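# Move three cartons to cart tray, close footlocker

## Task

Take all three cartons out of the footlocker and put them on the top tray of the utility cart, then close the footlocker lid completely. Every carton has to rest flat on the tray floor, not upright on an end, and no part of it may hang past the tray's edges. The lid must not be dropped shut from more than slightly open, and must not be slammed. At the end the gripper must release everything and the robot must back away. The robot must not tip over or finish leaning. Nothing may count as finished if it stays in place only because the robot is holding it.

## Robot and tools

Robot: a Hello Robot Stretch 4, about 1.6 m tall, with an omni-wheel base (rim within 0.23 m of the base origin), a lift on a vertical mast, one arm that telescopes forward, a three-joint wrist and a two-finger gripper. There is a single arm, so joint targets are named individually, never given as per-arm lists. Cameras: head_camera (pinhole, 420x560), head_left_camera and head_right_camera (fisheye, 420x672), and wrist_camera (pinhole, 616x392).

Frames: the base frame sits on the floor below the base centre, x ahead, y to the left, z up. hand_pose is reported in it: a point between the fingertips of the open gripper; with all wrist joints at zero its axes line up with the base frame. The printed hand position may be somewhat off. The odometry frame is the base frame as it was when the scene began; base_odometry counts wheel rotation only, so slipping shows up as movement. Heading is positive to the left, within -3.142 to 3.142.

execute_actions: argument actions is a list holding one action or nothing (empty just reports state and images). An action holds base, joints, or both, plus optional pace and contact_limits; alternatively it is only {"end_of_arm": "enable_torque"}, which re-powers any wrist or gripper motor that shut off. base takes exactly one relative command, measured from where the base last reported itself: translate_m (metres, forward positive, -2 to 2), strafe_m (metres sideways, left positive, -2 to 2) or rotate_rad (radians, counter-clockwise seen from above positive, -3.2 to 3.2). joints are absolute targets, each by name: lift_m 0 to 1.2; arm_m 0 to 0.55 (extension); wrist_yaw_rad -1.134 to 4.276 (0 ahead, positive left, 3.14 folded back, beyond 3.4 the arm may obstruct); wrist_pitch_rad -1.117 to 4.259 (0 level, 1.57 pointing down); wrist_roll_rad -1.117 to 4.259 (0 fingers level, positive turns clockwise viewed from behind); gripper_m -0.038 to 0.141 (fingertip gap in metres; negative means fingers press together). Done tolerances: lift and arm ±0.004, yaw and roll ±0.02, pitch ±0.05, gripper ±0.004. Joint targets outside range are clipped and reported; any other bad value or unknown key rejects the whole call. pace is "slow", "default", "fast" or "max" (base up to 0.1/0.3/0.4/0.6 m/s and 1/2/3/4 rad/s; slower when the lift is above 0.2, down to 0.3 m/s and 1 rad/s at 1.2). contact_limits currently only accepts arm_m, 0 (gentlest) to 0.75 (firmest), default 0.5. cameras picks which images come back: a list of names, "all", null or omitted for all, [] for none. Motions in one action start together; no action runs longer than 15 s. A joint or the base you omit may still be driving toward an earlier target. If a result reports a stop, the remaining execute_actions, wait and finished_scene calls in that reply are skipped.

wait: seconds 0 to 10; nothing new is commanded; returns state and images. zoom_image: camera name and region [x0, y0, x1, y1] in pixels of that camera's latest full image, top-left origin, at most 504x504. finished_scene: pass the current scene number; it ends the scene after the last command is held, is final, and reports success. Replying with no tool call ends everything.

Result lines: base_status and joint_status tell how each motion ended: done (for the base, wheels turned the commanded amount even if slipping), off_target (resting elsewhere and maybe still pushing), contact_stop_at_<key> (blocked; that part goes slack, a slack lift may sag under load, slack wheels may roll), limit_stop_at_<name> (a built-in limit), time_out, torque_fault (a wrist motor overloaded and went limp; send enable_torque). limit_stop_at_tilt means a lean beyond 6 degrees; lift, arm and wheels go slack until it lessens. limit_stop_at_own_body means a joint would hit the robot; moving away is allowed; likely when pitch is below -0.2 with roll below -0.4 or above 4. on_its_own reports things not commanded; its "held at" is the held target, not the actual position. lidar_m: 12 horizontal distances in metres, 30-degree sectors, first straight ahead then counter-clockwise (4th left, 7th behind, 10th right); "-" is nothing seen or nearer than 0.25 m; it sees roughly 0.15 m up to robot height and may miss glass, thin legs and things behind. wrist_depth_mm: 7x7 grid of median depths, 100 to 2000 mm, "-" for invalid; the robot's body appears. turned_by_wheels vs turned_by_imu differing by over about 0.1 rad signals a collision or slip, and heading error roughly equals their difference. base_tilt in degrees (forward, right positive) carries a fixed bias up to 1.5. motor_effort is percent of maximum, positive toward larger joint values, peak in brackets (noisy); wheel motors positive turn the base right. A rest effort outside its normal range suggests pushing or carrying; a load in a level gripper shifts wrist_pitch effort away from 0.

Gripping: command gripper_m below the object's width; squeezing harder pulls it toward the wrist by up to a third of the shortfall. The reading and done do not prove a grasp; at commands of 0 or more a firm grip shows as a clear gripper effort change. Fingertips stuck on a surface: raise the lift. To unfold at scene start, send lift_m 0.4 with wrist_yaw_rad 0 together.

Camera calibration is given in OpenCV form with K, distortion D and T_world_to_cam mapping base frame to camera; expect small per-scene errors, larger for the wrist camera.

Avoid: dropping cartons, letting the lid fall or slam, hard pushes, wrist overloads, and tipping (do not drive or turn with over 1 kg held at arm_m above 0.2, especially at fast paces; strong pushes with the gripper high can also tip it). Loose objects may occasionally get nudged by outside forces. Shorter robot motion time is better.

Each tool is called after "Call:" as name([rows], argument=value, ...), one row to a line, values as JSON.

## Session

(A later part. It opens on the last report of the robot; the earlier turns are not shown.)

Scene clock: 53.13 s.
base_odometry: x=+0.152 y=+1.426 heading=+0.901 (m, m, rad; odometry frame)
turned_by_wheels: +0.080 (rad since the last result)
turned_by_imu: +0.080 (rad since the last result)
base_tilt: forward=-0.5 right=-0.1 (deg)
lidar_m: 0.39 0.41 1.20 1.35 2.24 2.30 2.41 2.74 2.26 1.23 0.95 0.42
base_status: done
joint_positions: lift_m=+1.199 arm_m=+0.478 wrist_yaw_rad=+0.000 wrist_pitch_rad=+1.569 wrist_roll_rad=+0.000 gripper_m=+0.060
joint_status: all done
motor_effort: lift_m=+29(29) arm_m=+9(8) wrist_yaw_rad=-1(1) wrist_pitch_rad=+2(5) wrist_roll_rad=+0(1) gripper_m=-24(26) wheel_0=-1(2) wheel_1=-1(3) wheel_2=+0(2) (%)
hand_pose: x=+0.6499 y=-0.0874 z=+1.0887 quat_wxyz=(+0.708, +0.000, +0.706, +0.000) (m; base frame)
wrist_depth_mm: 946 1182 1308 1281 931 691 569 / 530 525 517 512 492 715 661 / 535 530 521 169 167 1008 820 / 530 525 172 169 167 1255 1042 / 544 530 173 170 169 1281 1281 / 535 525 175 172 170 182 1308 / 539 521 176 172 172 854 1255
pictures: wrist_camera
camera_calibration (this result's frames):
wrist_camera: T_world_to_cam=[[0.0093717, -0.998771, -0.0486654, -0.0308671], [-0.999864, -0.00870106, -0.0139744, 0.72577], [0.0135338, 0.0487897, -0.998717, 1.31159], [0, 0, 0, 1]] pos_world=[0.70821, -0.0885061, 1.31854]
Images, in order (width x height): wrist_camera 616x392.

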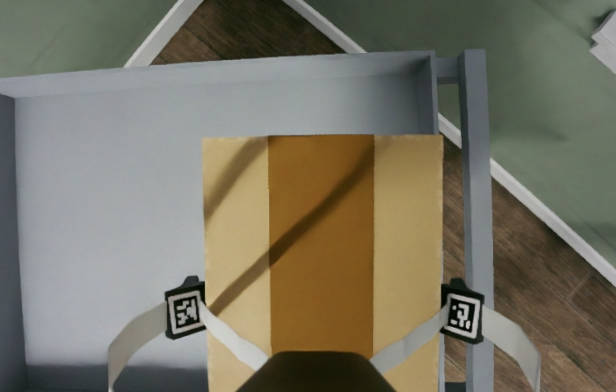

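Call:
execute_actions([
  {"base":{"strafe_m":-0.03},"joints":{"lift_m":0.985}},
], cameras=[])

Call:
execute_actions([
  {"joints":{"gripper_m":0.141}},
], cameras=[])

Call:
execute_actions([
  {"joints":{"lift_m":1.1},"pace":"fast"},
], cameras=["wrist_camera"])

Call:
execute_actions([
  {"base":{"translate_m":-0.317},"joints":{"arm_m":0.0},"pace":"fast"},
], cameras=[])

Call:
execute_actions([
  {"base":{"translate_m":-0.4},"joints":{"lift_m":0.6,"wrist_roll_rad":-0.4},"pace":"max"},
], cameras=[])

Call:
execute_actions([
  {"base":{"translate_m":-1.6},"pace":"max"},
], cameras=[])

Call:
execute_actions([
  {"base":{"rotate_rad":2.43},"pace":"fast"},
], cameras=[])

Call:
execute_actions([
  {"joints":{"arm_m":0.51},"pace":"fast"},
], cameras=["wrist_camera"])

Scene clock: 55.30 s.
base_odometry: x=+0.175 y=+1.407 heading=+0.902 (m, m, rad; odometry frame)
turned_by_wheels: +0.000 (rad since the last result)
turned_by_imu: -0.001 (rad since the last result)
base_tilt: forward=-0.5 right=-0.1 (deg)
lidar_m: 0.39 0.42 0.55 1.36 2.27 2.28 2.41 2.75 2.21 1.21 0.95 0.42
base_status: done
joint_positions: lift_m=+0.985 arm_m=+0.478 wrist_yaw_rad=+0.000 wrist_pitch_rad=+1.569 wrist_roll_rad=+0.000 gripper_m=+0.060
joint_status: all done
motor_effort: lift_m=+21(29) arm_m=+9(9) wrist_yaw_rad=+0(1) wrist_pitch_rad=+2(2) wrist_roll_rad=+0(0) gripper_m=-24(21) wheel_0=+2(9) wheel_1=+1(6) wheel_2=+0(1) (%)
hand_pose: x=+0.6499 y=-0.0874 z=+0.8747 quat_wxyz=(+0.708, +0.000, +0.706, +0.000) (m; base frame)
wrist_depth_mm: 310 309 304 300 294 289 221 / 312 307 306 298 296 294 224 / 310 304 304 169 167 294 228 / 314 309 171 169 167 277 230 / 314 309 173 171 169 281 231 / 314 309 174 173 170 182 232 / 312 309 177 172 171 248 222
pictures: none
No camera images: the call's "cameras" was empty. Leave "cameras" out to get every camera's image.

Scene clock: 57.13 s.
base_odometry: x=+0.175 y=+1.407 heading=+0.902 (m, m, rad; odometry frame)
turned_by_wheels: +0.000 (rad since the last result)
turned_by_imu: -0.001 (rad since the last result)
base_tilt: forward=-0.5 right=-0.2 (deg)
lidar_m: 0.38 0.42 1.22 1.40 2.26 2.31 2.40 2.75 2.21 1.20 0.95 0.43
base_status: not commanded
joint_positions: lift_m=+0.985 arm_m=+0.478 wrist_yaw_rad=+0.000 wrist_pitch_rad=+1.570 wrist_roll_rad=+0.000 gripper_m=+0.141
joint_status: all done
motor_effort: lift_m=+21(21) arm_m=+8(9) wrist_yaw_rad=+2(0) wrist_pitch_rad=-2(6) wrist_roll_rad=+0(0) gripper_m=-1(24) wheel_0=+3(2) wheel_1=+1(1) wheel_2=+0(0) (%)
hand_pose: x=+0.6495 y=-0.0874 z=+0.8747 quat_wxyz=(+0.707, +0.000, +0.707, +0.000) (m; base frame)
wrist_depth_mm: 314 310 307 304 300 260 225 / 315 310 306 301 298 293 230 / 317 310 307 186 183 297 227 / 315 310 188 186 184 297 227 / 315 310 187 185 183 298 229 / 315 310 187 184 182 207 231 / 315 309 188 140 182 281 231
pictures: none
No camera images: the call's "cameras" was empty. Leave "cameras" out to get every camera's image.

Scene clock: 58.37 s.
base_odometry: x=+0.175 y=+1.407 heading=+0.902 (m, m, rad; odometry frame)
turned_by_wheels: +0.000 (rad since the last result)
turned_by_imu: +0.000 (rad since the last result)
base_tilt: forward=-0.5 right=-0.2 (deg)
lidar_m: 0.40 0.42 1.22 1.39 2.28 2.30 2.41 2.76 2.22 1.19 0.94 0.42
base_status: not commanded
joint_positions: lift_m=+1.100 arm_m=+0.478 wrist_yaw_rad=+0.000 wrist_pitch_rad=+1.570 wrist_roll_rad=+0.000 gripper_m=+0.141
joint_status: all done
motor_effort: lift_m=+24(27) arm_m=+9(9) wrist_yaw_rad=+1(2) wrist_pitch_rad=-2(2) wrist_roll_rad=+0(0) gripper_m=-1(1) wheel_0=+2(2) wheel_1=+1(1) wheel_2=+1(0) (%)
hand_pose: x=+0.6495 y=-0.0874 z=+0.9894 quat_wxyz=(+0.707, +0.000, +0.707, +0.000) (m; base frame)
wrist_depth_mm: 878 707 399 407 375 368 549 / 430 424 427 418 413 691 634 / 436 430 424 415 413 854 768 / 436 433 418 298 342 1118 976 / 433 427 421 300 347 1182 1182 / 433 427 303 298 298 206 1182 / 436 430 421 142 404 1182 1160
pictures: wrist_camera
camera_calibration (this result's frames):
wrist_camera: T_world_to_cam=[[0.00874791, -0.998776, -0.0486754, -0.0352835], [-0.999884, -0.00813116, -0.0128543, 0.722986], [0.0124428, 0.0487822, -0.998732, 1.21311], [0, 0, 0, 1]] pos_world=[0.708116, -0.0885397, 1.21914]
Images, in order (width x height): wrist_camera 616x392.

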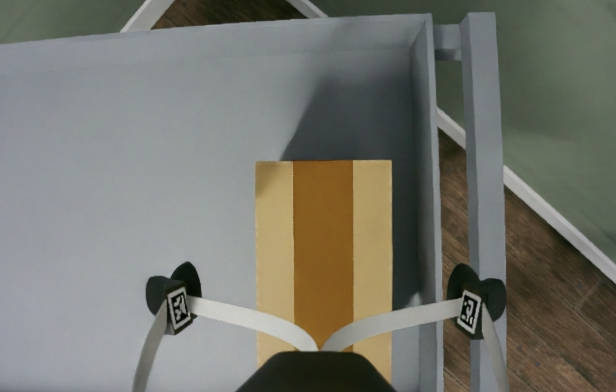

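Scene clock: 60.80 s.
base_odometry: x=-0.021 y=+1.158 heading=+0.902 (m, m, rad; odometry frame)
turned_by_wheels: +0.000 (rad since the last result)
turned_by_imu: -0.001 (rad since the last result)
base_tilt: forward=-0.6 right=-0.1 (deg)
lidar_m: 0.71 0.74 1.43 1.62 2.52 2.02 2.14 2.52 2.51 1.49 1.19 0.75
base_status: done
joint_positions: lift_m=+1.100 arm_m=+0.002 wrist_yaw_rad=+0.000 wrist_pitch_rad=+1.570 wrist_roll_rad=+0.000 gripper_m=+0.141
joint_status: all done
motor_effort: lift_m=+24(24) arm_m=-8(9) wrist_yaw_rad=+1(1) wrist_pitch_rad=-2(2) wrist_roll_rad=+0(0) gripper_m=-1(2) wheel_0=+0(2) wheel_1=+0(8) wheel_2=-2(7) (%)
hand_pose: x=+0.1726 y=-0.0874 z=+0.9894 quat_wxyz=(+0.707, +0.000, +0.707, +0.000) (m; base frame)
wrist_depth_mm: 1281 1205 1098 1229 1229 1205 1182 / 1255 1255 1229 1229 1182 1182 1205 / 1229 1255 1229 1205 1229 1182 1160 / 1229 1229 1205 1205 1229 1182 1182 / 1281 1255 1281 991 1205 1160 1138 / 1281 1281 1025 991 1182 206 1160 / 1281 1255 1229 142 1229 1182 1160
pictures: none
No camera images: the call's "cameras" was empty. Leave "cameras" out to get every camera's image.

Scene clock: 63.50 s.
base_odometry: x=-0.270 y=+0.845 heading=+0.901 (m, m, rad; odometry frame)
turned_by_wheels: +0.000 (rad since the last result)
turned_by_imu: -0.001 (rad since the last result)
base_tilt: forward=-0.6 right=-0.2 (deg)
lidar_m: 1.11 1.16 1.71 1.92 2.21 1.64 1.80 2.24 2.23 1.85 1.50 1.48
base_status: done
joint_positions: lift_m=+0.600 arm_m=+0.002 wrist_yaw_rad=+0.000 wrist_pitch_rad=+1.570 wrist_roll_rad=-0.399 gripper_m=+0.141
joint_status: all done
motor_effort: lift_m=+18(22) arm_m=-8(9) wrist_yaw_rad=+2(3) wrist_pitch_rad=-2(2) wrist_roll_rad=-1(13) gripper_m=+2(1) wheel_0=-2(5) wheel_1=-2(7) wheel_2=+1(12) (%)
hand_pose: x=+0.1726 y=-0.0874 z=+0.4900 quat_wxyz=(+0.693, -0.140, +0.693, +0.140) (m; base frame)
wrist_depth_mm: 741 732 715 715 699 707 691 / 741 741 715 715 707 699 683 / 750 741 732 715 707 691 691 / 741 741 517 707 707 707 691 / 750 517 504 504 699 691 691 / 759 517 508 504 707 206 691 / 750 517 504 142 715 699 699
pictures: none
No camera images: the call's "cameras" was empty. Leave "cameras" out to get every camera's image.

Scene clock: 68.33 s.
base_odometry: x=-1.263 y=-0.410 heading=+0.901 (m, m, rad; odometry frame)
turned_by_wheels: +0.000 (rad since the last result)
turned_by_imu: -0.003 (rad since the last result)
base_tilt: forward=-0.6 right=-0.2 (deg)
lidar_m: 2.70 2.77 2.34 0.49 0.41 0.41 1.16 1.89 1.98 1.50 2.21 2.69
base_status: done
joint_positions: lift_m=+0.600 arm_m=+0.002 wrist_yaw_rad=+0.000 wrist_pitch_rad=+1.570 wrist_roll_rad=-0.399 gripper_m=+0.141
joint_status: not commanded
motor_effort: lift_m=+18(18) arm_m=-9(8) wrist_yaw_rad=+2(1) wrist_pitch_rad=-1(1) wrist_roll_rad=-1(1) gripper_m=+0(1) wheel_0=+1(9) wheel_1=+0(7) wheel_2=-1(11) (%)
hand_pose: x=+0.1726 y=-0.0874 z=+0.4900 quat_wxyz=(+0.693, -0.140, +0.693, +0.140) (m; base frame)
wrist_depth_mm: 741 732 732 715 707 699 691 / 741 741 732 723 699 691 683 / 741 741 732 715 707 691 683 / 732 723 517 707 707 691 691 / 741 517 504 504 715 691 691 / 750 512 500 504 707 206 691 / 715 508 504 142 707 683 691
pictures: none
No camera images: the call's "cameras" was empty. Leave "cameras" out to get every camera's image.

Scene clock: 70.47 s.
base_odometry: x=-1.263 y=-0.410 heading=-2.952 (m, m, rad; odometry frame)
turned_by_wheels: +2.430 (rad since the last result)
turned_by_imu: +2.456 (rad since the last result)
base_tilt: forward=-0.6 right=-0.1 (deg)
lidar_m: 0.41 1.05 1.47 1.97 1.53 1.76 2.71 2.70 2.74 2.76 0.61 0.44
base_status: done
joint_positions: lift_m=+0.600 arm_m=+0.002 wrist_yaw_rad=+0.000 wrist_pitch_rad=+1.570 wrist_roll_rad=-0.399 gripper_m=+0.141
joint_status: not commanded
motor_effort: lift_m=+18(18) arm_m=-8(9) wrist_yaw_rad=+1(0) wrist_pitch_rad=+0(0) wrist_roll_rad=-1(1) gripper_m=+0(0) wheel_0=+0(7) wheel_1=+1(7) wheel_2=+0(10) (%)
hand_pose: x=+0.1727 y=-0.0874 z=+0.4900 quat_wxyz=(+0.693, -0.140, +0.693, +0.140) (m; base frame)
wrist_depth_mm: 732 732 723 723 410 668 668 / 741 741 732 707 564 427 402 / 750 732 732 715 707 654 512 / 741 732 512 715 707 699 691 / 741 512 508 496 707 691 683 / 750 508 504 504 707 206 683 / 741 508 508 142 699 699 683
pictures: none
No camera images: the call's "cameras" was empty. Leave "cameras" out to get every camera's image.

Scene clock: 72.60 s.
base_odometry: x=-1.263 y=-0.410 heading=-2.952 (m, m, rad; odometry frame)
turned_by_wheels: +0.000 (rad since the last result)
turned_by_imu: -0.001 (rad since the last result)
base_tilt: forward=-0.5 right=-0.1 (deg)
lidar_m: 0.40 1.06 1.49 1.97 1.50 1.71 2.72 2.72 2.73 2.76 0.61 0.44
base_status: not commanded
joint_positions: lift_m=+0.600 arm_m=+0.508 wrist_yaw_rad=+0.000 wrist_pitch_rad=+1.570 wrist_roll_rad=-0.400 gripper_m=+0.141
joint_status: all done
motor_effort: lift_m=+17(17) arm_m=+9(11) wrist_yaw_rad=+1(1) wrist_pitch_rad=-1(0) wrist_roll_rad=+0(1) gripper_m=+3(1) wheel_0=+0(1) wheel_1=+1(1) wheel_2=+0(0) (%)
hand_pose: x=+0.6796 y=-0.0874 z=+0.4900 quat_wxyz=(+0.693, -0.141, +0.693, +0.140) (m; base frame)
wrist_depth_mm: 741 732 715 368 315 281 258 / 750 723 723 439 373 336 298 / 732 732 723 699 627 430 359 / 741 741 723 574 683 676 539 / 741 741 569 569 691 676 668 / 741 723 424 676 683 206 654 / 750 741 539 142 676 668 615
pictures: wrist_camera
camera_calibration (this result's frames):
wrist_camera: T_world_to_cam=[[0.397506, -0.916327, -0.0483057, -0.31704], [-0.917571, -0.397356, -0.0130794, 0.656787], [-0.00720958, 0.0495231, -0.998747, 0.727352], [0, 0, 0, 1]] pos_world=[0.733918, -0.0655548, 0.719716]
Images, in order (width x height): wrist_camera 616x392.

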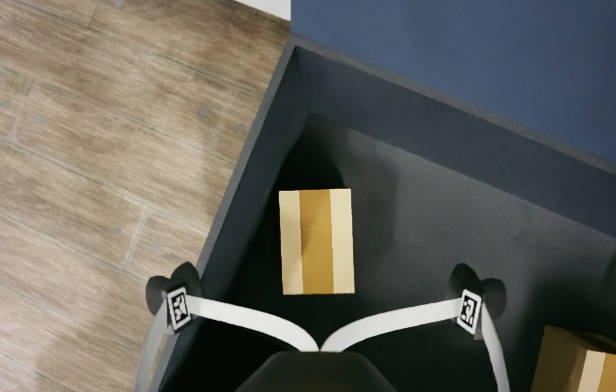

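Call:
execute_actions([
  {"joints":{"lift_m":0.3,"arm_m":0.485,"wrist_roll_rad":-0.43}},
], cameras=["wrist_camera"])

Scene clock: 74.93 s.
base_odometry: x=-1.263 y=-0.410 heading=-2.952 (m, m, rad; odometry frame)
turned_by_wheels: +0.000 (rad since the last result)
turned_by_imu: -0.001 (rad since the last result)
base_tilt: forward=-0.6 right=-0.1 (deg)
lidar_m: 0.41 1.07 1.46 1.97 1.52 1.75 2.72 2.72 2.71 2.76 0.61 0.43
base_status: not commanded
joint_positions: lift_m=+0.300 arm_m=+0.487 wrist_yaw_rad=+0.000 wrist_pitch_rad=+1.570 wrist_roll_rad=-0.429 gripper_m=+0.141
joint_status: all done
motor_effort: lift_m=+16(18) arm_m=-9(9) wrist_yaw_rad=+2(0) wrist_pitch_rad=-1(0) wrist_roll_rad=-1(1) gripper_m=-1(2) wheel_0=+0(0) wheel_1=+1(1) wheel_2=+0(0) (%)
hand_pose: x=+0.6577 y=-0.0874 z=+0.1901 quat_wxyz=(+0.691, -0.151, +0.691, +0.151) (m; base frame)
wrist_depth_mm: 105 129 193 336 309 260 229 / 109 142 224 389 387 334 283 / 114 159 266 392 384 379 373 / 124 180 273 273 382 379 377 / 136 205 312 272 384 382 375 / 151 203 274 273 271 206 375 / 168 247 399 142 384 377 375
pictures: wrist_camera
camera_calibration (this result's frames):
wrist_camera: T_world_to_cam=[[0.424313, -0.904222, -0.0483795, -0.339359], [-0.905472, -0.424212, -0.0128561, 0.622379], [-0.00889839, 0.0492612, -0.998746, 0.428795], [0, 0, 0, 1]] pos_world=[0.711357, -0.0639586, 0.419841]
Images, in order (width x height): wrist_camera 616x392.

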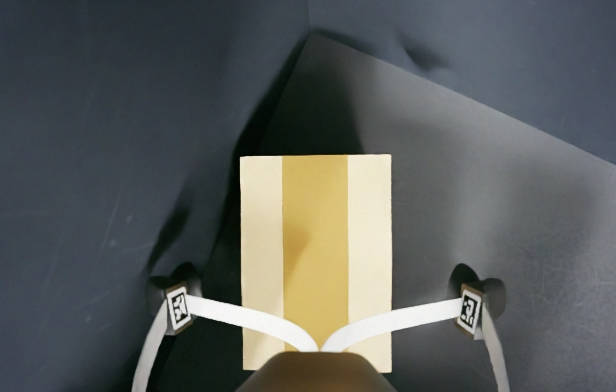

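Call:
execute_actions([
  {"joints":{"lift_m":0.21}},
], cameras=[])

Call:
execute_actions([
  {"joints":{"gripper_m":0.06}},
], cameras=[])

Call:
execute_actions([
  {"joints":{"lift_m":0.62},"pace":"fast"},
], cameras=["wrist_camera"])

Call:
execute_actions([
  {"joints":{"arm_m":0.1,"wrist_roll_rad":0},"pace":"fast"},
], cameras=[])

Call:
execute_actions([
  {"base":{"rotate_rad":-2.348},"pace":"fast"},
], cameras=[])

Call:
execute_actions([
  {"base":{"translate_m":2.0},"joints":{"lift_m":1.2},"pace":"max"},
], cameras=[])

Call:
execute_actions([
  {"base":{"translate_m":0.326},"joints":{"arm_m":0.46},"pace":"fast"},
], cameras=[])

Call:
execute_actions([
  {"base":{"rotate_rad":-0.082},"pace":"slow"},
], cameras=["wrist_camera"])

Scene clock: 76.50 s.
base_odometry: x=-1.263 y=-0.410 heading=-2.952 (m, m, rad; odometry frame)
turned_by_wheels: +0.000 (rad since the last result)
turned_by_imu: -0.001 (rad since the last result)
base_tilt: forward=-0.6 right=-0.1 (deg)
lidar_m: 0.41 1.06 1.47 1.97 1.52 1.73 2.72 2.72 2.71 2.74 0.60 0.43
base_status: not commanded
joint_positions: lift_m=+0.211 arm_m=+0.487 wrist_yaw_rad=+0.000 wrist_pitch_rad=+1.571 wrist_roll_rad=-0.430 gripper_m=+0.141
joint_status: all done
motor_effort: lift_m=+14(16) arm_m=-9(9) wrist_yaw_rad=+0(0) wrist_pitch_rad=-2(2) wrist_roll_rad=-1(1) gripper_m=+0(1) wheel_0=+0(0) wheel_1=+1(1) wheel_2=+0(0) (%)
hand_pose: x=+0.6575 y=-0.0874 z=+0.1002 quat_wxyz=(+0.691, -0.151, +0.691, +0.151) (m; base frame)
wrist_depth_mm: 105 129 193 300 297 259 229 / 109 142 224 300 298 293 282 / 114 159 208 183 296 294 293 / 124 179 186 182 180 294 291 / 136 205 185 183 181 294 291 / 151 199 185 182 181 206 291 / 167 253 186 135 181 294 291
pictures: none
No camera images: the call's "cameras" was empty. Leave "cameras" out to get every camera's image.

Scene clock: 78.33 s.
base_odometry: x=-1.263 y=-0.410 heading=-2.952 (m, m, rad; odometry frame)
turned_by_wheels: +0.000 (rad since the last result)
turned_by_imu: -0.001 (rad since the last result)
base_tilt: forward=-0.6 right=-0.1 (deg)
lidar_m: 0.41 1.05 1.47 1.98 1.50 1.74 2.71 2.71 2.72 2.77 0.60 0.44
base_status: not commanded
joint_positions: lift_m=+0.210 arm_m=+0.487 wrist_yaw_rad=+0.000 wrist_pitch_rad=+1.570 wrist_roll_rad=-0.430 gripper_m=+0.060
joint_status: all done
motor_effort: lift_m=+17(17) arm_m=-9(9) wrist_yaw_rad=+1(0) wrist_pitch_rad=-1(3) wrist_roll_rad=-1(1) gripper_m=-23(23) wheel_0=+0(0) wheel_1=+1(1) wheel_2=+0(0) (%)
hand_pose: x=+0.6576 y=-0.0874 z=+0.1000 quat_wxyz=(+0.691, -0.151, +0.691, +0.151) (m; base frame)
wrist_depth_mm: 105 129 193 300 294 262 229 / 109 142 223 300 296 293 282 / 114 159 207 173 170 293 289 / 124 179 175 172 170 291 290 / 136 206 175 172 170 291 289 / 150 199 175 172 170 180 289 / 168 257 175 170 169 291 289
pictures: none
No camera images: the call's "cameras" was empty. Leave "cameras" out to get every camera's image.

Scene clock: 80.43 s.
base_odometry: x=-1.263 y=-0.410 heading=-2.952 (m, m, rad; odometry frame)
turned_by_wheels: +0.000 (rad since the last result)
turned_by_imu: -0.001 (rad since the last result)
base_tilt: forward=-0.5 right=-0.1 (deg)
lidar_m: 0.41 1.07 1.48 1.97 1.53 1.74 2.72 2.71 2.72 2.78 0.61 0.43
base_status: not commanded
joint_positions: lift_m=+0.620 arm_m=+0.487 wrist_yaw_rad=+0.000 wrist_pitch_rad=+1.570 wrist_roll_rad=-0.430 gripper_m=+0.060
joint_status: all done
motor_effort: lift_m=+25(28) arm_m=-9(9) wrist_yaw_rad=+1(1) wrist_pitch_rad=-1(2) wrist_roll_rad=-1(1) gripper_m=-22(21) wheel_0=+0(0) wheel_1=+1(1) wheel_2=+0(0) (%)
hand_pose: x=+0.6576 y=-0.0874 z=+0.5093 quat_wxyz=(+0.691, -0.151, +0.691, +0.151) (m; base frame)
wrist_depth_mm: 759 741 741 399 351 312 282 / 759 768 741 512 436 368 327 / 759 750 741 172 171 500 397 / 768 759 175 172 170 699 597 / 759 750 175 172 169 691 691 / 759 759 175 172 170 180 683 / 768 750 174 171 168 691 591
pictures: wrist_camera
camera_calibration (this result's frames):
wrist_camera: T_world_to_cam=[[0.424365, -0.904196, -0.0484064, -0.323921], [-0.905447, -0.424267, -0.0127984, 0.626404], [-0.00896496, 0.0492607, -0.998746, 0.747644], [0, 0, 0, 1]] pos_world=[0.711339, -0.0639554, 0.739044]
Images, in order (width x height): wrist_camera 616x392.

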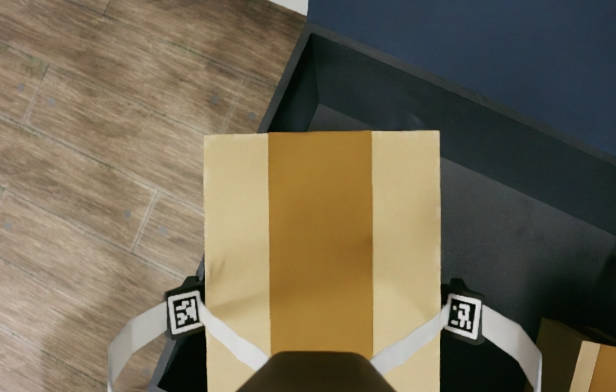

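Scene clock: 82.33 s.
base_odometry: x=-1.263 y=-0.410 heading=-2.952 (m, m, rad; odometry frame)
turned_by_wheels: +0.000 (rad since the last result)
turned_by_imu: -0.001 (rad since the last result)
base_tilt: forward=-0.6 right=-0.2 (deg)
lidar_m: 0.41 1.05 1.46 1.98 1.53 1.75 2.71 2.71 2.72 2.78 0.60 0.44
base_status: not commanded
joint_positions: lift_m=+0.620 arm_m=+0.102 wrist_yaw_rad=+0.000 wrist_pitch_rad=+1.570 wrist_roll_rad=+0.000 gripper_m=+0.060
joint_status: all done
motor_effort: lift_m=+26(25) arm_m=-9(11) wrist_yaw_rad=+1(0) wrist_pitch_rad=-2(2) wrist_roll_rad=+1(5) gripper_m=-22(24) wheel_0=+0(0) wheel_1=+1(1) wheel_2=+0(0) (%)
hand_pose: x=+0.2726 y=-0.0874 z=+0.5093 quat_wxyz=(+0.707, +0.000, +0.707, +0.000) (m; base frame)
wrist_depth_mm: 741 750 615 707 699 691 683 / 750 759 609 715 699 691 676 / 768 759 459 173 171 661 654 / 759 741 175 172 170 732 707 / 768 750 175 172 170 715 715 / 768 750 175 172 170 179 715 / 768 654 176 171 169 715 715
pictures: none
No camera images: the call's "cameras" was empty. Leave "cameras" out to get every camera's image.

Scene clock: 84.47 s.
base_odometry: x=-1.263 y=-0.410 heading=+0.984 (m, m, rad; odometry frame)
turned_by_wheels: -2.348 (rad since the last result)
turned_by_imu: -2.374 (rad since the last result)
base_tilt: forward=-0.6 right=-0.1 (deg)
lidar_m: 2.71 2.76 0.81 0.49 0.41 0.41 1.21 1.97 1.81 1.51 2.70 2.73
base_status: done
joint_positions: lift_m=+0.620 arm_m=+0.102 wrist_yaw_rad=+0.000 wrist_pitch_rad=+1.570 wrist_roll_rad=+0.000 gripper_m=+0.060
joint_status: not commanded
motor_effort: lift_m=+25(26) arm_m=-9(9) wrist_yaw_rad=+2(0) wrist_pitch_rad=-1(1) wrist_roll_rad=+1(1) gripper_m=-22(18) wheel_0=+2(8) wheel_1=+1(12) wheel_2=-1(11) (%)
hand_pose: x=+0.2727 y=-0.0874 z=+0.5093 quat_wxyz=(+0.707, +0.000, +0.707, +0.000) (m; base frame)
wrist_depth_mm: 750 759 732 723 715 723 715 / 759 759 741 732 723 707 715 / 768 750 741 172 170 723 707 / 759 759 176 173 170 715 715 / 768 750 175 172 170 715 715 / 750 741 175 172 169 180 699 / 768 640 175 170 168 715 707
pictures: none
No camera images: the call's "cameras" was empty. Leave "cameras" out to get every camera's image.

Scene clock: 90.27 s.
base_odometry: x=-0.155 y=+1.255 heading=+0.984 (m, m, rad; odometry frame)
turned_by_wheels: +0.000 (rad since the last result)
turned_by_imu: -0.001 (rad since the last result)
base_tilt: forward=-0.5 right=-0.2 (deg)
lidar_m: 0.71 1.32 1.32 1.56 2.38 1.93 2.16 2.62 2.54 1.54 1.28 0.73
base_status: done
joint_positions: lift_m=+1.199 arm_m=+0.101 wrist_yaw_rad=+0.000 wrist_pitch_rad=+1.570 wrist_roll_rad=+0.000 gripper_m=+0.060
joint_status: all done
motor_effort: lift_m=+25(29) arm_m=-8(9) wrist_yaw_rad=+0(1) wrist_pitch_rad=-1(2) wrist_roll_rad=+1(1) gripper_m=-21(19) wheel_0=+0(7) wheel_1=+1(7) wheel_2=+1(11) (%)
hand_pose: x=+0.2726 y=-0.0874 z=+1.0891 quat_wxyz=(+0.707, +0.000, +0.707, +0.000) (m; base frame)
wrist_depth_mm: 1308 1336 1160 1182 1138 1255 1281 / 1366 1336 1336 1308 1281 1281 1255 / 1336 1336 1336 173 170 1255 1255 / 1397 1308 174 171 170 1281 1308 / 1366 1397 175 172 169 1281 1281 / 1366 1336 175 171 169 180 1255 / 1397 1336 175 171 168 1308 1281
pictures: none
No camera images: the call's "cameras" was empty. Leave "cameras" out to get every camera's image.

Scene clock: 92.83 s.
base_odometry: x=+0.025 y=+1.527 heading=+0.984 (m, m, rad; odometry frame)
turned_by_wheels: +0.000 (rad since the last result)
turned_by_imu: -0.001 (rad since the last result)
base_tilt: forward=-0.6 right=-0.1 (deg)
lidar_m: 0.38 0.43 1.08 1.29 2.28 2.24 2.38 2.85 2.12 1.22 0.54 0.40
base_status: done
joint_positions: lift_m=+1.199 arm_m=+0.458 wrist_yaw_rad=+0.000 wrist_pitch_rad=+1.570 wrist_roll_rad=+0.000 gripper_m=+0.060
joint_status: all done
motor_effort: lift_m=+24(25) arm_m=+9(13) wrist_yaw_rad=-2(3) wrist_pitch_rad=-1(5) wrist_roll_rad=+1(1) gripper_m=-20(22) wheel_0=+1(4) wheel_1=+0(3) wheel_2=+1(10) (%)
hand_pose: x=+0.6297 y=-0.0874 z=+1.0891 quat_wxyz=(+0.707, +0.000, +0.707, +0.000) (m; base frame)
wrist_depth_mm: 750 904 1205 1336 1229 931 750 / 878 525 530 517 512 500 492 / 1025 530 521 173 170 504 500 / 1255 525 175 172 170 442 382 / 1366 530 175 172 169 430 389 / 1397 484 175 172 169 179 387 / 1366 525 174 171 169 504 387
pictures: none
No camera images: the call's "cameras" was empty. Leave "cameras" out to get every camera's image.

Scene clock: 93.70 s.
base_odometry: x=+0.025 y=+1.527 heading=+0.902 (m, m, rad; odometry frame)
turned_by_wheels: -0.082 (rad since the last result)
turned_by_imu: -0.083 (rad since the last result)
base_tilt: forward=-0.6 right=-0.1 (deg)
lidar_m: 0.39 0.42 1.08 1.24 2.01 2.23 2.29 2.88 2.47 1.31 0.61 0.42
base_status: done
joint_positions: lift_m=+1.199 arm_m=+0.458 wrist_yaw_rad=+0.000 wrist_pitch_rad=+1.570 wrist_roll_rad=+0.000 gripper_m=+0.060
joint_status: not commanded
motor_effort: lift_m=+25(25) arm_m=+9(9) wrist_yaw_rad=+0(0) wrist_pitch_rad=-1(1) wrist_roll_rad=+1(1) gripper_m=-24(22) wheel_0=+1(8) wheel_1=+0(2) wheel_2=+0(2) (%)
hand_pose: x=+0.6296 y=-0.0874 z=+1.0891 quat_wxyz=(+0.707, +0.000, +0.707, +0.000) (m; base frame)
wrist_depth_mm: 820 991 1336 1308 1118 768 654 / 866 517 525 517 504 500 469 / 976 530 521 173 170 500 466 / 1182 525 175 172 169 389 430 / 1366 530 175 172 170 389 433 / 1366 500 175 172 170 180 430 / 1366 504 175 170 169 500 452
pictures: wrist_camera
camera_calibration (this result's frames):
wrist_camera: T_world_to_cam=[[0.00980581, -0.998767, -0.0486732, -0.0309239], [-0.999873, -0.00918052, -0.0130536, 0.704494], [0.0125906, 0.048795, -0.998729, 1.31284], [0, 0, 0, 1]] pos_world=[0.688178, -0.088478, 1.31886]
Images, in order (width x height): wrist_camera 616x392.

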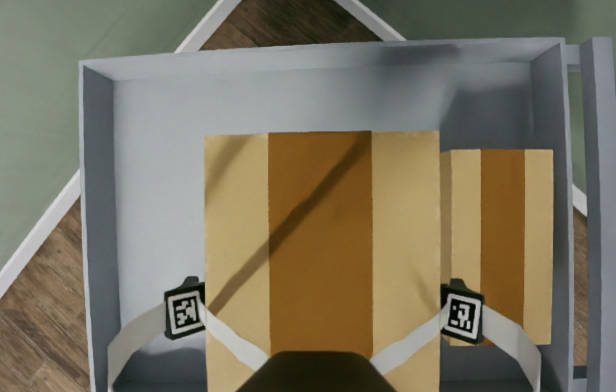

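Call:
execute_actions([
  {"joints":{"lift_m":0.985}},
], cameras=[])

Call:
execute_actions([
  {"joints":{"gripper_m":0.141}},
], cameras=[])

Call:
execute_actions([
  {"joints":{"lift_m":1.1},"pace":"fast"},
], cameras=[])

Call:
execute_actions([
  {"base":{"translate_m":-0.3},"joints":{"arm_m":0.0},"pace":"fast"},
], cameras=[])

Call:
execute_actions([
  {"base":{"rotate_rad":-0.131},"joints":{"lift_m":0.6,"wrist_roll_rad":-0.21},"pace":"max"},
], cameras=[])

Call:
execute_actions([
  {"base":{"translate_m":-1.679},"pace":"max"},
], cameras=[])

Call:
execute_actions([
  {"base":{"rotate_rad":2.56},"pace":"fast"},
], cameras=[])

Call:
execute_actions([
  {"joints":{"arm_m":0.42},"pace":"fast"},
], cameras=["wrist_camera"])

Scene clock: 95.93 s.
base_odometry: x=+0.025 y=+1.527 heading=+0.902 (m, m, rad; odometry frame)
turned_by_wheels: +0.000 (rad since the last result)
turned_by_imu: -0.001 (rad since the last result)
base_tilt: forward=-0.5 right=-0.1 (deg)
lidar_m: 0.38 0.40 1.08 1.23 2.01 2.24 2.29 2.87 2.50 1.32 0.60 0.42
base_status: not commanded
joint_positions: lift_m=+0.985 arm_m=+0.458 wrist_yaw_rad=+0.000 wrist_pitch_rad=+1.570 wrist_roll_rad=+0.000 gripper_m=+0.060
joint_status: all done
motor_effort: lift_m=+17(24) arm_m=+9(9) wrist_yaw_rad=+2(0) wrist_pitch_rad=+0(1) wrist_roll_rad=+1(1) gripper_m=-20(22) wheel_0=+1(1) wheel_1=+0(0) wheel_2=+0(0) (%)
hand_pose: x=+0.6296 y=-0.0874 z=+0.8750 quat_wxyz=(+0.707, +0.000, +0.707, +0.000) (m; base frame)
wrist_depth_mm: 314 310 306 300 298 294 293 / 314 310 304 301 300 294 291 / 312 310 306 172 171 296 215 / 315 312 175 172 170 294 216 / 315 310 175 172 170 296 217 / 315 312 175 172 169 180 215 / 315 310 175 171 168 289 202
pictures: none
No camera images: the call's "cameras" was empty. Leave "cameras" out to get every camera's image.

Scene clock: 97.77 s.
base_odometry: x=+0.025 y=+1.527 heading=+0.902 (m, m, rad; odometry frame)
turned_by_wheels: +0.000 (rad since the last result)
turned_by_imu: -0.001 (rad since the last result)
base_tilt: forward=-0.6 right=-0.1 (deg)
lidar_m: 0.38 0.42 1.09 1.24 2.01 2.24 2.29 2.87 2.49 1.31 0.58 0.42
base_status: not commanded
joint_positions: lift_m=+0.985 arm_m=+0.458 wrist_yaw_rad=+0.000 wrist_pitch_rad=+1.570 wrist_roll_rad=+0.000 gripper_m=+0.141
joint_status: all done
motor_effort: lift_m=+17(17) arm_m=+9(9) wrist_yaw_rad=+2(1) wrist_pitch_rad=-2(6) wrist_roll_rad=+1(2) gripper_m=-1(21) wheel_0=+1(1) wheel_1=+0(0) wheel_2=+0(0) (%)
hand_pose: x=+0.6295 y=-0.0874 z=+0.8750 quat_wxyz=(+0.707, +0.000, +0.707, +0.000) (m; base frame)
wrist_depth_mm: 314 312 304 303 298 297 291 / 314 312 307 304 300 296 294 / 315 312 307 186 183 297 216 / 314 310 189 185 183 297 216 / 315 310 188 185 183 283 216 / 317 312 187 184 183 206 214 / 315 310 188 141 183 296 213
pictures: none
No camera images: the call's "cameras" was empty. Leave "cameras" out to get every camera's image.

Scene clock: 99.00 s.
base_odometry: x=+0.025 y=+1.527 heading=+0.902 (m, m, rad; odometry frame)
turned_by_wheels: +0.000 (rad since the last result)
turned_by_imu: +0.000 (rad since the last result)
base_tilt: forward=-0.5 right=-0.2 (deg)
lidar_m: 0.39 0.40 1.07 1.24 2.01 2.23 2.28 2.88 2.49 1.32 0.59 0.41
base_status: not commanded
joint_positions: lift_m=+1.100 arm_m=+0.458 wrist_yaw_rad=+0.000 wrist_pitch_rad=+1.570 wrist_roll_rad=+0.000 gripper_m=+0.141
joint_status: all done
motor_effort: lift_m=+24(25) arm_m=+8(9) wrist_yaw_rad=+3(2) wrist_pitch_rad=-1(2) wrist_roll_rad=+2(1) gripper_m=-3(1) wheel_0=+1(1) wheel_1=+0(0) wheel_2=+0(0) (%)
hand_pose: x=+0.6296 y=-0.0874 z=+0.9894 quat_wxyz=(+0.707, +0.000, +0.707, +0.000) (m; base frame)
wrist_depth_mm: 382 392 404 389 392 399 397 / 407 424 421 421 410 410 404 / 402 433 424 418 413 407 289 / 413 430 421 300 413 307 289 / 421 433 424 301 410 309 289 / 413 430 303 300 296 207 291 / 399 430 427 142 413 304 289
pictures: none
No camera images: the call's "cameras" was empty. Leave "cameras" out to get every camera's image.

Scene clock: 101.37 s.
base_odometry: x=-0.161 y=+1.292 heading=+0.902 (m, m, rad; odometry frame)
turned_by_wheels: +0.000 (rad since the last result)
turned_by_imu: -0.001 (rad since the last result)
base_tilt: forward=-0.6 right=-0.1 (deg)
lidar_m: 0.69 0.73 1.27 1.44 2.35 1.94 2.00 2.66 2.67 1.63 1.31 0.74
base_status: done
joint_positions: lift_m=+1.100 arm_m=+0.002 wrist_yaw_rad=+0.000 wrist_pitch_rad=+1.570 wrist_roll_rad=+0.000 gripper_m=+0.141
joint_status: all done
motor_effort: lift_m=+24(24) arm_m=-9(10) wrist_yaw_rad=+1(0) wrist_pitch_rad=-2(2) wrist_roll_rad=+1(2) gripper_m=-1(2) wheel_0=-1(4) wheel_1=+0(5) wheel_2=-2(7) (%)
hand_pose: x=+0.1726 y=-0.0874 z=+0.9894 quat_wxyz=(+0.707, +0.000, +0.707, +0.000) (m; base frame)
wrist_depth_mm: 1281 1205 1229 1078 1078 1182 1160 / 1281 1255 1229 1229 1182 1205 1160 / 1255 1255 1255 1255 1205 1160 1160 / 1281 1255 1255 1205 1182 1160 1160 / 1255 1255 1229 991 1229 1229 1229 / 1281 1308 1025 1008 1182 206 1160 / 1229 1255 1255 142 1182 1182 1138
pictures: none
No camera images: the call's "cameras" was empty. Leave "cameras" out to get every camera's image.

Scene clock: 103.20 s.
base_odometry: x=-0.161 y=+1.292 heading=+0.771 (m, m, rad; odometry frame)
turned_by_wheels: -0.131 (rad since the last result)
turned_by_imu: -0.133 (rad since the last result)
base_tilt: forward=-0.6 right=-0.2 (deg)
lidar_m: 0.69 0.71 1.27 1.37 1.98 2.22 1.95 3.53 2.65 1.79 1.33 0.76
base_status: done
joint_positions: lift_m=+0.600 arm_m=+0.002 wrist_yaw_rad=+0.000 wrist_pitch_rad=+1.570 wrist_roll_rad=-0.209 gripper_m=+0.141
joint_status: all done
motor_effort: lift_m=+17(22) arm_m=-9(9) wrist_yaw_rad=+2(2) wrist_pitch_rad=-1(2) wrist_roll_rad=-1(4) gripper_m=-1(3) wheel_0=+1(4) wheel_1=+0(5) wheel_2=+2(4) (%)
hand_pose: x=+0.1727 y=-0.0874 z=+0.4900 quat_wxyz=(+0.704, -0.074, +0.703, +0.074) (m; base frame)
wrist_depth_mm: 741 741 723 707 715 699 683 / 750 732 723 715 707 691 691 / 741 732 723 723 699 691 683 / 741 741 723 715 707 699 683 / 759 723 504 504 707 699 699 / 741 512 508 500 521 206 691 / 741 512 508 142 707 691 691
pictures: none
No camera images: the call's "cameras" was empty. Leave "cameras" out to get every camera's image.

Scene clock: 108.27 s.
base_odometry: x=-1.365 y=+0.121 heading=+0.771 (m, m, rad; odometry frame)
turned_by_wheels: +0.000 (rad since the last result)
turned_by_imu: -0.002 (rad since the last result)
base_tilt: forward=-0.6 right=-0.1 (deg)
lidar_m: 2.34 2.27 2.22 1.37 0.42 0.41 0.44 0.62 2.52 1.96 2.72 2.72
base_status: done
joint_positions: lift_m=+0.600 arm_m=+0.002 wrist_yaw_rad=+0.000 wrist_pitch_rad=+1.570 wrist_roll_rad=-0.209 gripper_m=+0.141
joint_status: not commanded
motor_effort: lift_m=+18(18) arm_m=-9(9) wrist_yaw_rad=+0(2) wrist_pitch_rad=-1(1) wrist_roll_rad=-1(1) gripper_m=-2(0) wheel_0=+1(6) wheel_1=+0(5) wheel_2=+0(11) (%)
hand_pose: x=+0.1726 y=-0.0874 z=+0.4900 quat_wxyz=(+0.703, -0.074, +0.703, +0.074) (m; base frame)
wrist_depth_mm: 741 741 715 715 699 707 691 / 741 732 732 707 699 699 683 / 741 741 732 715 715 699 691 / 741 732 723 723 707 699 699 / 750 741 500 504 699 699 691 / 732 512 508 500 517 206 683 / 750 508 504 142 699 699 691
pictures: none
No camera images: the call's "cameras" was empty. Leave "cameras" out to get every camera's image.

Scene clock: 110.47 s.
base_odometry: x=-1.365 y=+0.121 heading=-2.952 (m, m, rad; odometry frame)
turned_by_wheels: +2.560 (rad since the last result)
turned_by_imu: +2.587 (rad since the last result)
base_tilt: forward=-0.6 right=-0.1 (deg)
lidar_m: 0.40 0.43 0.59 2.50 1.96 2.54 2.73 2.36 2.30 2.22 1.44 0.44
base_status: done
joint_positions: lift_m=+0.600 arm_m=+0.002 wrist_yaw_rad=+0.000 wrist_pitch_rad=+1.570 wrist_roll_rad=-0.209 gripper_m=+0.141
joint_status: not commanded
motor_effort: lift_m=+18(18) arm_m=-9(9) wrist_yaw_rad=+0(0) wrist_pitch_rad=-1(0) wrist_roll_rad=-1(1) gripper_m=+0(4) wheel_0=+0(10) wheel_1=+0(7) wheel_2=+1(8) (%)
hand_pose: x=+0.1727 y=-0.0874 z=+0.4899 quat_wxyz=(+0.704, -0.074, +0.703, +0.074) (m; base frame)
wrist_depth_mm: 668 580 496 433 413 410 691 / 750 723 723 691 580 707 691 / 741 723 732 715 707 699 691 / 732 732 723 707 723 707 691 / 741 723 512 500 691 707 691 / 750 517 504 492 508 206 699 / 741 512 508 142 699 699 691
pictures: none
No camera images: the call's "cameras" was empty. Leave "cameras" out to get every camera's image.

Scene clock: 112.43 s.
base_odometry: x=-1.365 y=+0.121 heading=-2.952 (m, m, rad; odometry frame)
turned_by_wheels: +0.000 (rad since the last result)
turned_by_imu: -0.001 (rad since the last result)
base_tilt: forward=-0.6 right=-0.1 (deg)
lidar_m: 0.40 0.42 0.62 2.52 1.97 2.55 2.74 2.36 2.30 2.23 1.43 0.43
base_status: not commanded
joint_positions: lift_m=+0.600 arm_m=+0.418 wrist_yaw_rad=+0.000 wrist_pitch_rad=+1.570 wrist_roll_rad=-0.210 gripper_m=+0.141
joint_status: all done
motor_effort: lift_m=+18(18) arm_m=+9(10) wrist_yaw_rad=+0(1) wrist_pitch_rad=+0(1) wrist_roll_rad=-1(1) gripper_m=+0(0) wheel_0=+0(0) wheel_1=+0(0) wheel_2=+1(1) (%)
hand_pose: x=+0.5896 y=-0.0874 z=+0.4899 quat_wxyz=(+0.704, -0.074, +0.703, +0.074) (m; base frame)
wrist_depth_mm: 691 647 549 496 445 421 621 / 723 715 699 691 634 484 691 / 723 707 699 676 691 484 691 / 715 699 707 580 683 699 691 / 691 707 699 574 634 691 683 / 462 469 488 580 459 206 691 / 750 404 427 142 445 707 699
pictures: wrist_camera
camera_calibration (this result's frames):
wrist_camera: T_world_to_cam=[[0.217223, -0.974917, -0.0484787, -0.180001], [-0.976119, -0.216839, -0.0131229, 0.62452], [0.00228168, 0.0501716, -0.998738, 0.721157], [0, 0, 0, 1]] pos_world=[0.64706, -0.0762474, 0.719716]
Images, in order (width x height): wrist_camera 616x392.

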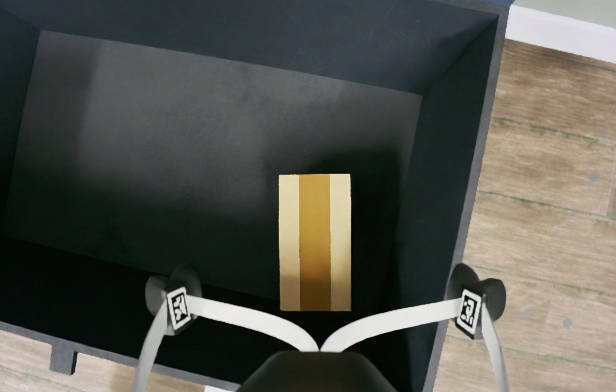

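Call:
execute_actions([
  {"base":{"strafe_m":0.015},"joints":{"lift_m":0.3},"pace":"fast"},
], cameras=["wrist_camera"])

Scene clock: 114.33 s.
base_odometry: x=-1.362 y=+0.107 heading=-2.952 (m, m, rad; odometry frame)
turned_by_wheels: +0.000 (rad since the last result)
turned_by_imu: -0.001 (rad since the last result)
base_tilt: forward=-0.5 right=-0.1 (deg)
lidar_m: 0.40 0.43 0.61 2.50 1.97 2.54 2.75 2.36 2.33 2.24 1.43 0.43
base_status: done
joint_positions: lift_m=+0.300 arm_m=+0.418 wrist_yaw_rad=+0.000 wrist_pitch_rad=+1.570 wrist_roll_rad=-0.210 gripper_m=+0.141
joint_status: all done
motor_effort: lift_m=+16(18) arm_m=+9(9) wrist_yaw_rad=+0(0) wrist_pitch_rad=-1(1) wrist_roll_rad=+0(0) gripper_m=+0(1) wheel_0=+2(10) wheel_1=+0(9) wheel_2=+0(1) (%)
hand_pose: x=+0.5896 y=-0.0874 z=+0.1901 quat_wxyz=(+0.704, -0.074, +0.703, +0.074) (m; base frame)
wrist_depth_mm: 404 397 397 392 384 379 287 / 407 399 394 389 387 382 270 / 404 399 397 389 387 382 257 / 404 402 397 272 271 362 247 / 407 399 397 273 270 325 240 / 404 402 274 271 271 206 228 / 351 370 392 142 271 291 216
pictures: wrist_camera
camera_calibration (this result's frames):
wrist_camera: T_world_to_cam=[[0.217219, -0.974917, -0.048495, -0.194529], [-0.97612, -0.216838, -0.0130493, 0.620555], [0.00220646, 0.0501716, -0.998738, 0.421706], [0, 0, 0, 1]] pos_world=[0.647062, -0.0762474, 0.419838]
Images, in order (width x height): wrist_camera 616x392.

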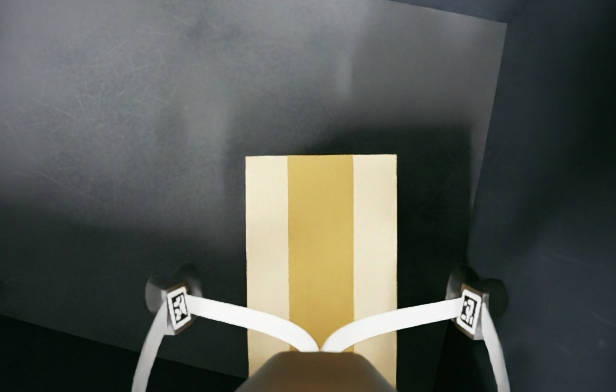

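Call:
execute_actions([
  {"joints":{"lift_m":0.21}},
], cameras=[])

Call:
execute_actions([
  {"joints":{"gripper_m":0.06}},
], cameras=[])

Call:
execute_actions([
  {"joints":{"lift_m":0.62},"pace":"fast"},
], cameras=[])

Call:
execute_actions([
  {"joints":{"arm_m":0.1,"wrist_roll_rad":0},"pace":"fast"},
], cameras=[])

Call:
execute_actions([
  {"base":{"rotate_rad":-2.439},"pace":"fast"},
], cameras=[])

Call:
execute_actions([
  {"base":{"translate_m":1.974},"joints":{"lift_m":1.2},"pace":"max"},
], cameras=[])

Call:
execute_actions([
  {"base":{"rotate_rad":0.01},"joints":{"arm_m":0.46},"pace":"fast"},
], cameras=["wrist_camera"])

Scene clock: 115.90 s.
base_odometry: x=-1.362 y=+0.107 heading=-2.952 (m, m, rad; odometry frame)
turned_by_wheels: +0.000 (rad since the last result)
turned_by_imu: -0.001 (rad since the last result)
base_tilt: forward=-0.5 right=-0.2 (deg)
lidar_m: 0.41 0.43 0.60 2.50 1.95 2.54 2.73 2.38 2.32 2.25 1.46 0.43
base_status: not commanded
joint_positions: lift_m=+0.210 arm_m=+0.418 wrist_yaw_rad=+0.000 wrist_pitch_rad=+1.570 wrist_roll_rad=-0.210 gripper_m=+0.141
joint_status: all done
motor_effort: lift_m=+14(17) arm_m=+9(9) wrist_yaw_rad=+0(0) wrist_pitch_rad=-1(1) wrist_roll_rad=+0(0) gripper_m=+1(3) wheel_0=+2(2) wheel_1=+0(0) wheel_2=+0(0) (%)
hand_pose: x=+0.5896 y=-0.0874 z=+0.1002 quat_wxyz=(+0.703, -0.074, +0.703, +0.074) (m; base frame)
wrist_depth_mm: 314 307 303 300 297 293 289 / 315 309 304 301 298 294 270 / 314 310 304 183 180 294 258 / 314 309 185 182 181 293 248 / 312 309 186 182 181 291 239 / 312 310 185 182 181 194 228 / 315 310 185 138 180 291 216
pictures: none
No camera images: the call's "cameras" was empty. Leave "cameras" out to get every camera's image.

Scene clock: 117.73 s.
base_odometry: x=-1.362 y=+0.107 heading=-2.952 (m, m, rad; odometry frame)
turned_by_wheels: +0.000 (rad since the last result)
turned_by_imu: -0.001 (rad since the last result)
base_tilt: forward=-0.5 right=-0.1 (deg)
lidar_m: 0.40 0.44 0.61 2.50 1.93 2.56 2.74 2.37 2.31 2.24 1.45 0.43
base_status: not commanded
joint_positions: lift_m=+0.210 arm_m=+0.418 wrist_yaw_rad=+0.000 wrist_pitch_rad=+1.570 wrist_roll_rad=-0.210 gripper_m=+0.060
joint_status: all done
motor_effort: lift_m=+18(18) arm_m=+9(9) wrist_yaw_rad=+1(1) wrist_pitch_rad=+0(0) wrist_roll_rad=+0(1) gripper_m=-23(22) wheel_0=+2(2) wheel_1=+0(0) wheel_2=+0(0) (%)
hand_pose: x=+0.5897 y=-0.0874 z=+0.1000 quat_wxyz=(+0.704, -0.074, +0.703, +0.074) (m; base frame)
wrist_depth_mm: 312 307 303 298 294 293 289 / 310 307 301 300 296 293 272 / 310 306 300 171 168 291 257 / 312 309 174 171 169 291 248 / 312 309 175 171 169 290 240 / 312 306 175 172 170 180 227 / 310 309 176 171 169 290 208
pictures: none
No camera images: the call's "cameras" was empty. Leave "cameras" out to get every camera's image.

Scene clock: 119.83 s.
base_odometry: x=-1.362 y=+0.107 heading=-2.952 (m, m, rad; odometry frame)
turned_by_wheels: +0.000 (rad since the last result)
turned_by_imu: -0.001 (rad since the last result)
base_tilt: forward=-0.6 right=-0.1 (deg)
lidar_m: 0.38 0.42 0.59 2.50 1.92 2.55 2.74 2.37 2.35 2.23 1.44 0.43
base_status: not commanded
joint_positions: lift_m=+0.619 arm_m=+0.418 wrist_yaw_rad=+0.000 wrist_pitch_rad=+1.570 wrist_roll_rad=-0.210 gripper_m=+0.060
joint_status: all done
motor_effort: lift_m=+26(28) arm_m=+9(9) wrist_yaw_rad=+2(1) wrist_pitch_rad=+0(0) wrist_roll_rad=+1(0) gripper_m=-22(22) wheel_0=+2(2) wheel_1=+0(0) wheel_2=+0(0) (%)
hand_pose: x=+0.5897 y=-0.0874 z=+0.5092 quat_wxyz=(+0.704, -0.074, +0.703, +0.074) (m; base frame)
wrist_depth_mm: 683 647 559 500 449 410 634 / 723 732 723 707 640 496 707 / 732 723 715 171 168 508 707 / 750 732 174 171 169 715 707 / 683 723 174 170 170 707 699 / 473 488 175 172 170 181 707 / 750 424 176 171 170 715 699
pictures: none
No camera images: the call's "cameras" was empty. Leave "cameras" out to get every camera's image.

Scene clock: 121.57 s.
base_odometry: x=-1.362 y=+0.107 heading=-2.952 (m, m, rad; odometry frame)
turned_by_wheels: +0.000 (rad since the last result)
turned_by_imu: -0.001 (rad since the last result)
base_tilt: forward=-0.5 right=-0.1 (deg)
lidar_m: 0.34 0.43 0.59 2.49 1.94 2.57 2.73 2.37 2.31 2.24 1.45 0.44
base_status: not commanded
joint_positions: lift_m=+0.619 arm_m=+0.102 wrist_yaw_rad=+0.000 wrist_pitch_rad=+1.570 wrist_roll_rad=+0.000 gripper_m=+0.060
joint_status: all done
motor_effort: lift_m=+26(26) arm_m=-9(10) wrist_yaw_rad=+0(1) wrist_pitch_rad=+0(3) wrist_roll_rad=+1(8) gripper_m=-27(25) wheel_0=+2(2) wheel_1=+0(0) wheel_2=+0(0) (%)
hand_pose: x=+0.2727 y=-0.0874 z=+0.5092 quat_wxyz=(+0.707, +0.000, +0.707, +0.000) (m; base frame)
wrist_depth_mm: 732 723 707 715 707 715 707 / 741 741 732 707 615 723 715 / 591 609 442 171 169 715 707 / 778 750 174 171 169 715 707 / 750 759 174 171 169 715 707 / 759 741 175 172 170 181 707 / 759 647 176 171 169 715 715
pictures: none
No camera images: the call's "cameras" was empty. Leave "cameras" out to get every camera's image.

Scene clock: 123.73 s.
base_odometry: x=-1.362 y=+0.107 heading=+0.892 (m, m, rad; odometry frame)
turned_by_wheels: -2.439 (rad since the last result)
turned_by_imu: -2.467 (rad since the last result)
base_tilt: forward=-0.5 right=-0.1 (deg)
lidar_m: 2.34 2.25 2.23 1.23 0.42 0.41 0.47 1.88 2.17 1.96 2.73 2.72
base_status: done
joint_positions: lift_m=+0.620 arm_m=+0.102 wrist_yaw_rad=+0.000 wrist_pitch_rad=+1.570 wrist_roll_rad=+0.000 gripper_m=+0.060
joint_status: not commanded
motor_effort: lift_m=+26(27) arm_m=-9(9) wrist_yaw_rad=+0(0) wrist_pitch_rad=+0(5) wrist_roll_rad=+2(2) gripper_m=-23(24) wheel_0=-1(5) wheel_1=-1(9) wheel_2=-1(7) (%)
hand_pose: x=+0.2728 y=-0.0874 z=+0.5092 quat_wxyz=(+0.708, +0.000, +0.707, +0.000) (m; base frame)
wrist_depth_mm: 759 759 741 741 723 723 699 / 768 750 741 741 732 723 707 / 759 759 732 171 168 715 707 / 759 750 174 170 168 715 699 / 759 759 174 171 169 715 707 / 750 759 174 172 169 181 715 / 750 647 175 171 170 723 707
pictures: none
No camera images: the call's "cameras" was empty. Leave "cameras" out to get every camera's image.

Scene clock: 129.47 s.
base_odometry: x=-0.123 y=+1.644 heading=+0.892 (m, m, rad; odometry frame)
turned_by_wheels: +0.000 (rad since the last result)
turned_by_imu: -0.002 (rad since the last result)
base_tilt: forward=-0.6 right=-0.1 (deg)
lidar_m: 0.29 0.94 0.93 1.06 1.70 2.50 2.17 2.99 2.83 1.48 0.60 0.36
base_status: done
joint_positions: lift_m=+1.199 arm_m=+0.101 wrist_yaw_rad=+0.000 wrist_pitch_rad=+1.570 wrist_roll_rad=+0.000 gripper_m=+0.060
joint_status: all done
motor_effort: lift_m=+25(29) arm_m=-8(9) wrist_yaw_rad=+1(1) wrist_pitch_rad=+0(2) wrist_roll_rad=+2(1) gripper_m=-21(24) wheel_0=-1(3) wheel_1=-1(8) wheel_2=+1(10) (%)
hand_pose: x=+0.2727 y=-0.0874 z=+1.0890 quat_wxyz=(+0.708, +0.000, +0.707, +0.000) (m; base frame)
wrist_depth_mm: 917 1160 904 521 512 500 496 / 1025 1336 1336 521 517 508 504 / 1160 1336 452 171 168 788 788 / 1336 1366 174 171 168 1281 1255 / 1336 1308 175 171 169 1281 1255 / 1336 1336 175 172 169 181 1281 / 1366 1366 176 171 170 1281 1281
pictures: none
No camera images: the call's "cameras" was empty. Leave "cameras" out to get every camera's image.

Scene clock: 131.30 s.
base_odometry: x=-0.123 y=+1.644 heading=+0.902 (m, m, rad; odometry frame)
turned_by_wheels: +0.010 (rad since the last result)
turned_by_imu: +0.009 (rad since the last result)
base_tilt: forward=-0.6 right=-0.1 (deg)
lidar_m: 0.38 0.95 0.94 1.07 1.74 2.37 2.19 3.01 2.76 1.45 0.61 0.42
base_status: done
joint_positions: lift_m=+1.199 arm_m=+0.458 wrist_yaw_rad=+0.000 wrist_pitch_rad=+1.569 wrist_roll_rad=+0.000 gripper_m=+0.060
joint_status: all done
motor_effort: lift_m=+26(25) arm_m=+9(10) wrist_yaw_rad=+0(0) wrist_pitch_rad=+1(2) wrist_roll_rad=+2(1) gripper_m=-23(22) wheel_0=+1(3) wheel_1=-1(1) wheel_2=-1(3) (%)
hand_pose: x=+0.6298 y=-0.0874 z=+1.0890 quat_wxyz=(+0.708, +0.000, +0.707, +0.000) (m; base frame)
wrist_depth_mm: 647 820 1060 1281 1308 1025 831 / 732 960 525 512 508 508 496 / 831 1160 512 171 169 500 496 / 976 1366 173 170 168 387 439 / 1182 1336 174 171 169 387 436 / 1397 1336 174 172 170 181 473 / 1366 1336 175 171 169 508 500
pictures: wrist_camera
camera_calibration (this result's frames):
wrist_camera: T_world_to_cam=[[0.00984894, -0.998766, -0.0486683, -0.0309606], [-0.999866, -0.00919889, -0.0135626, 0.705168], [0.0130981, 0.0487953, -0.998723, 1.31245], [0, 0, 0, 1]] pos_world=[0.688188, -0.0884769, 1.31883]
Images, in order (width x height): wrist_camera 616x392.

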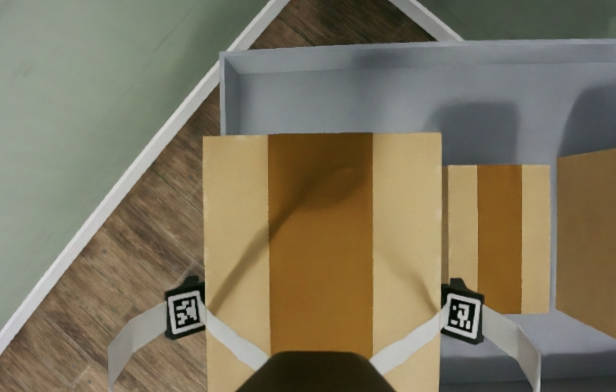

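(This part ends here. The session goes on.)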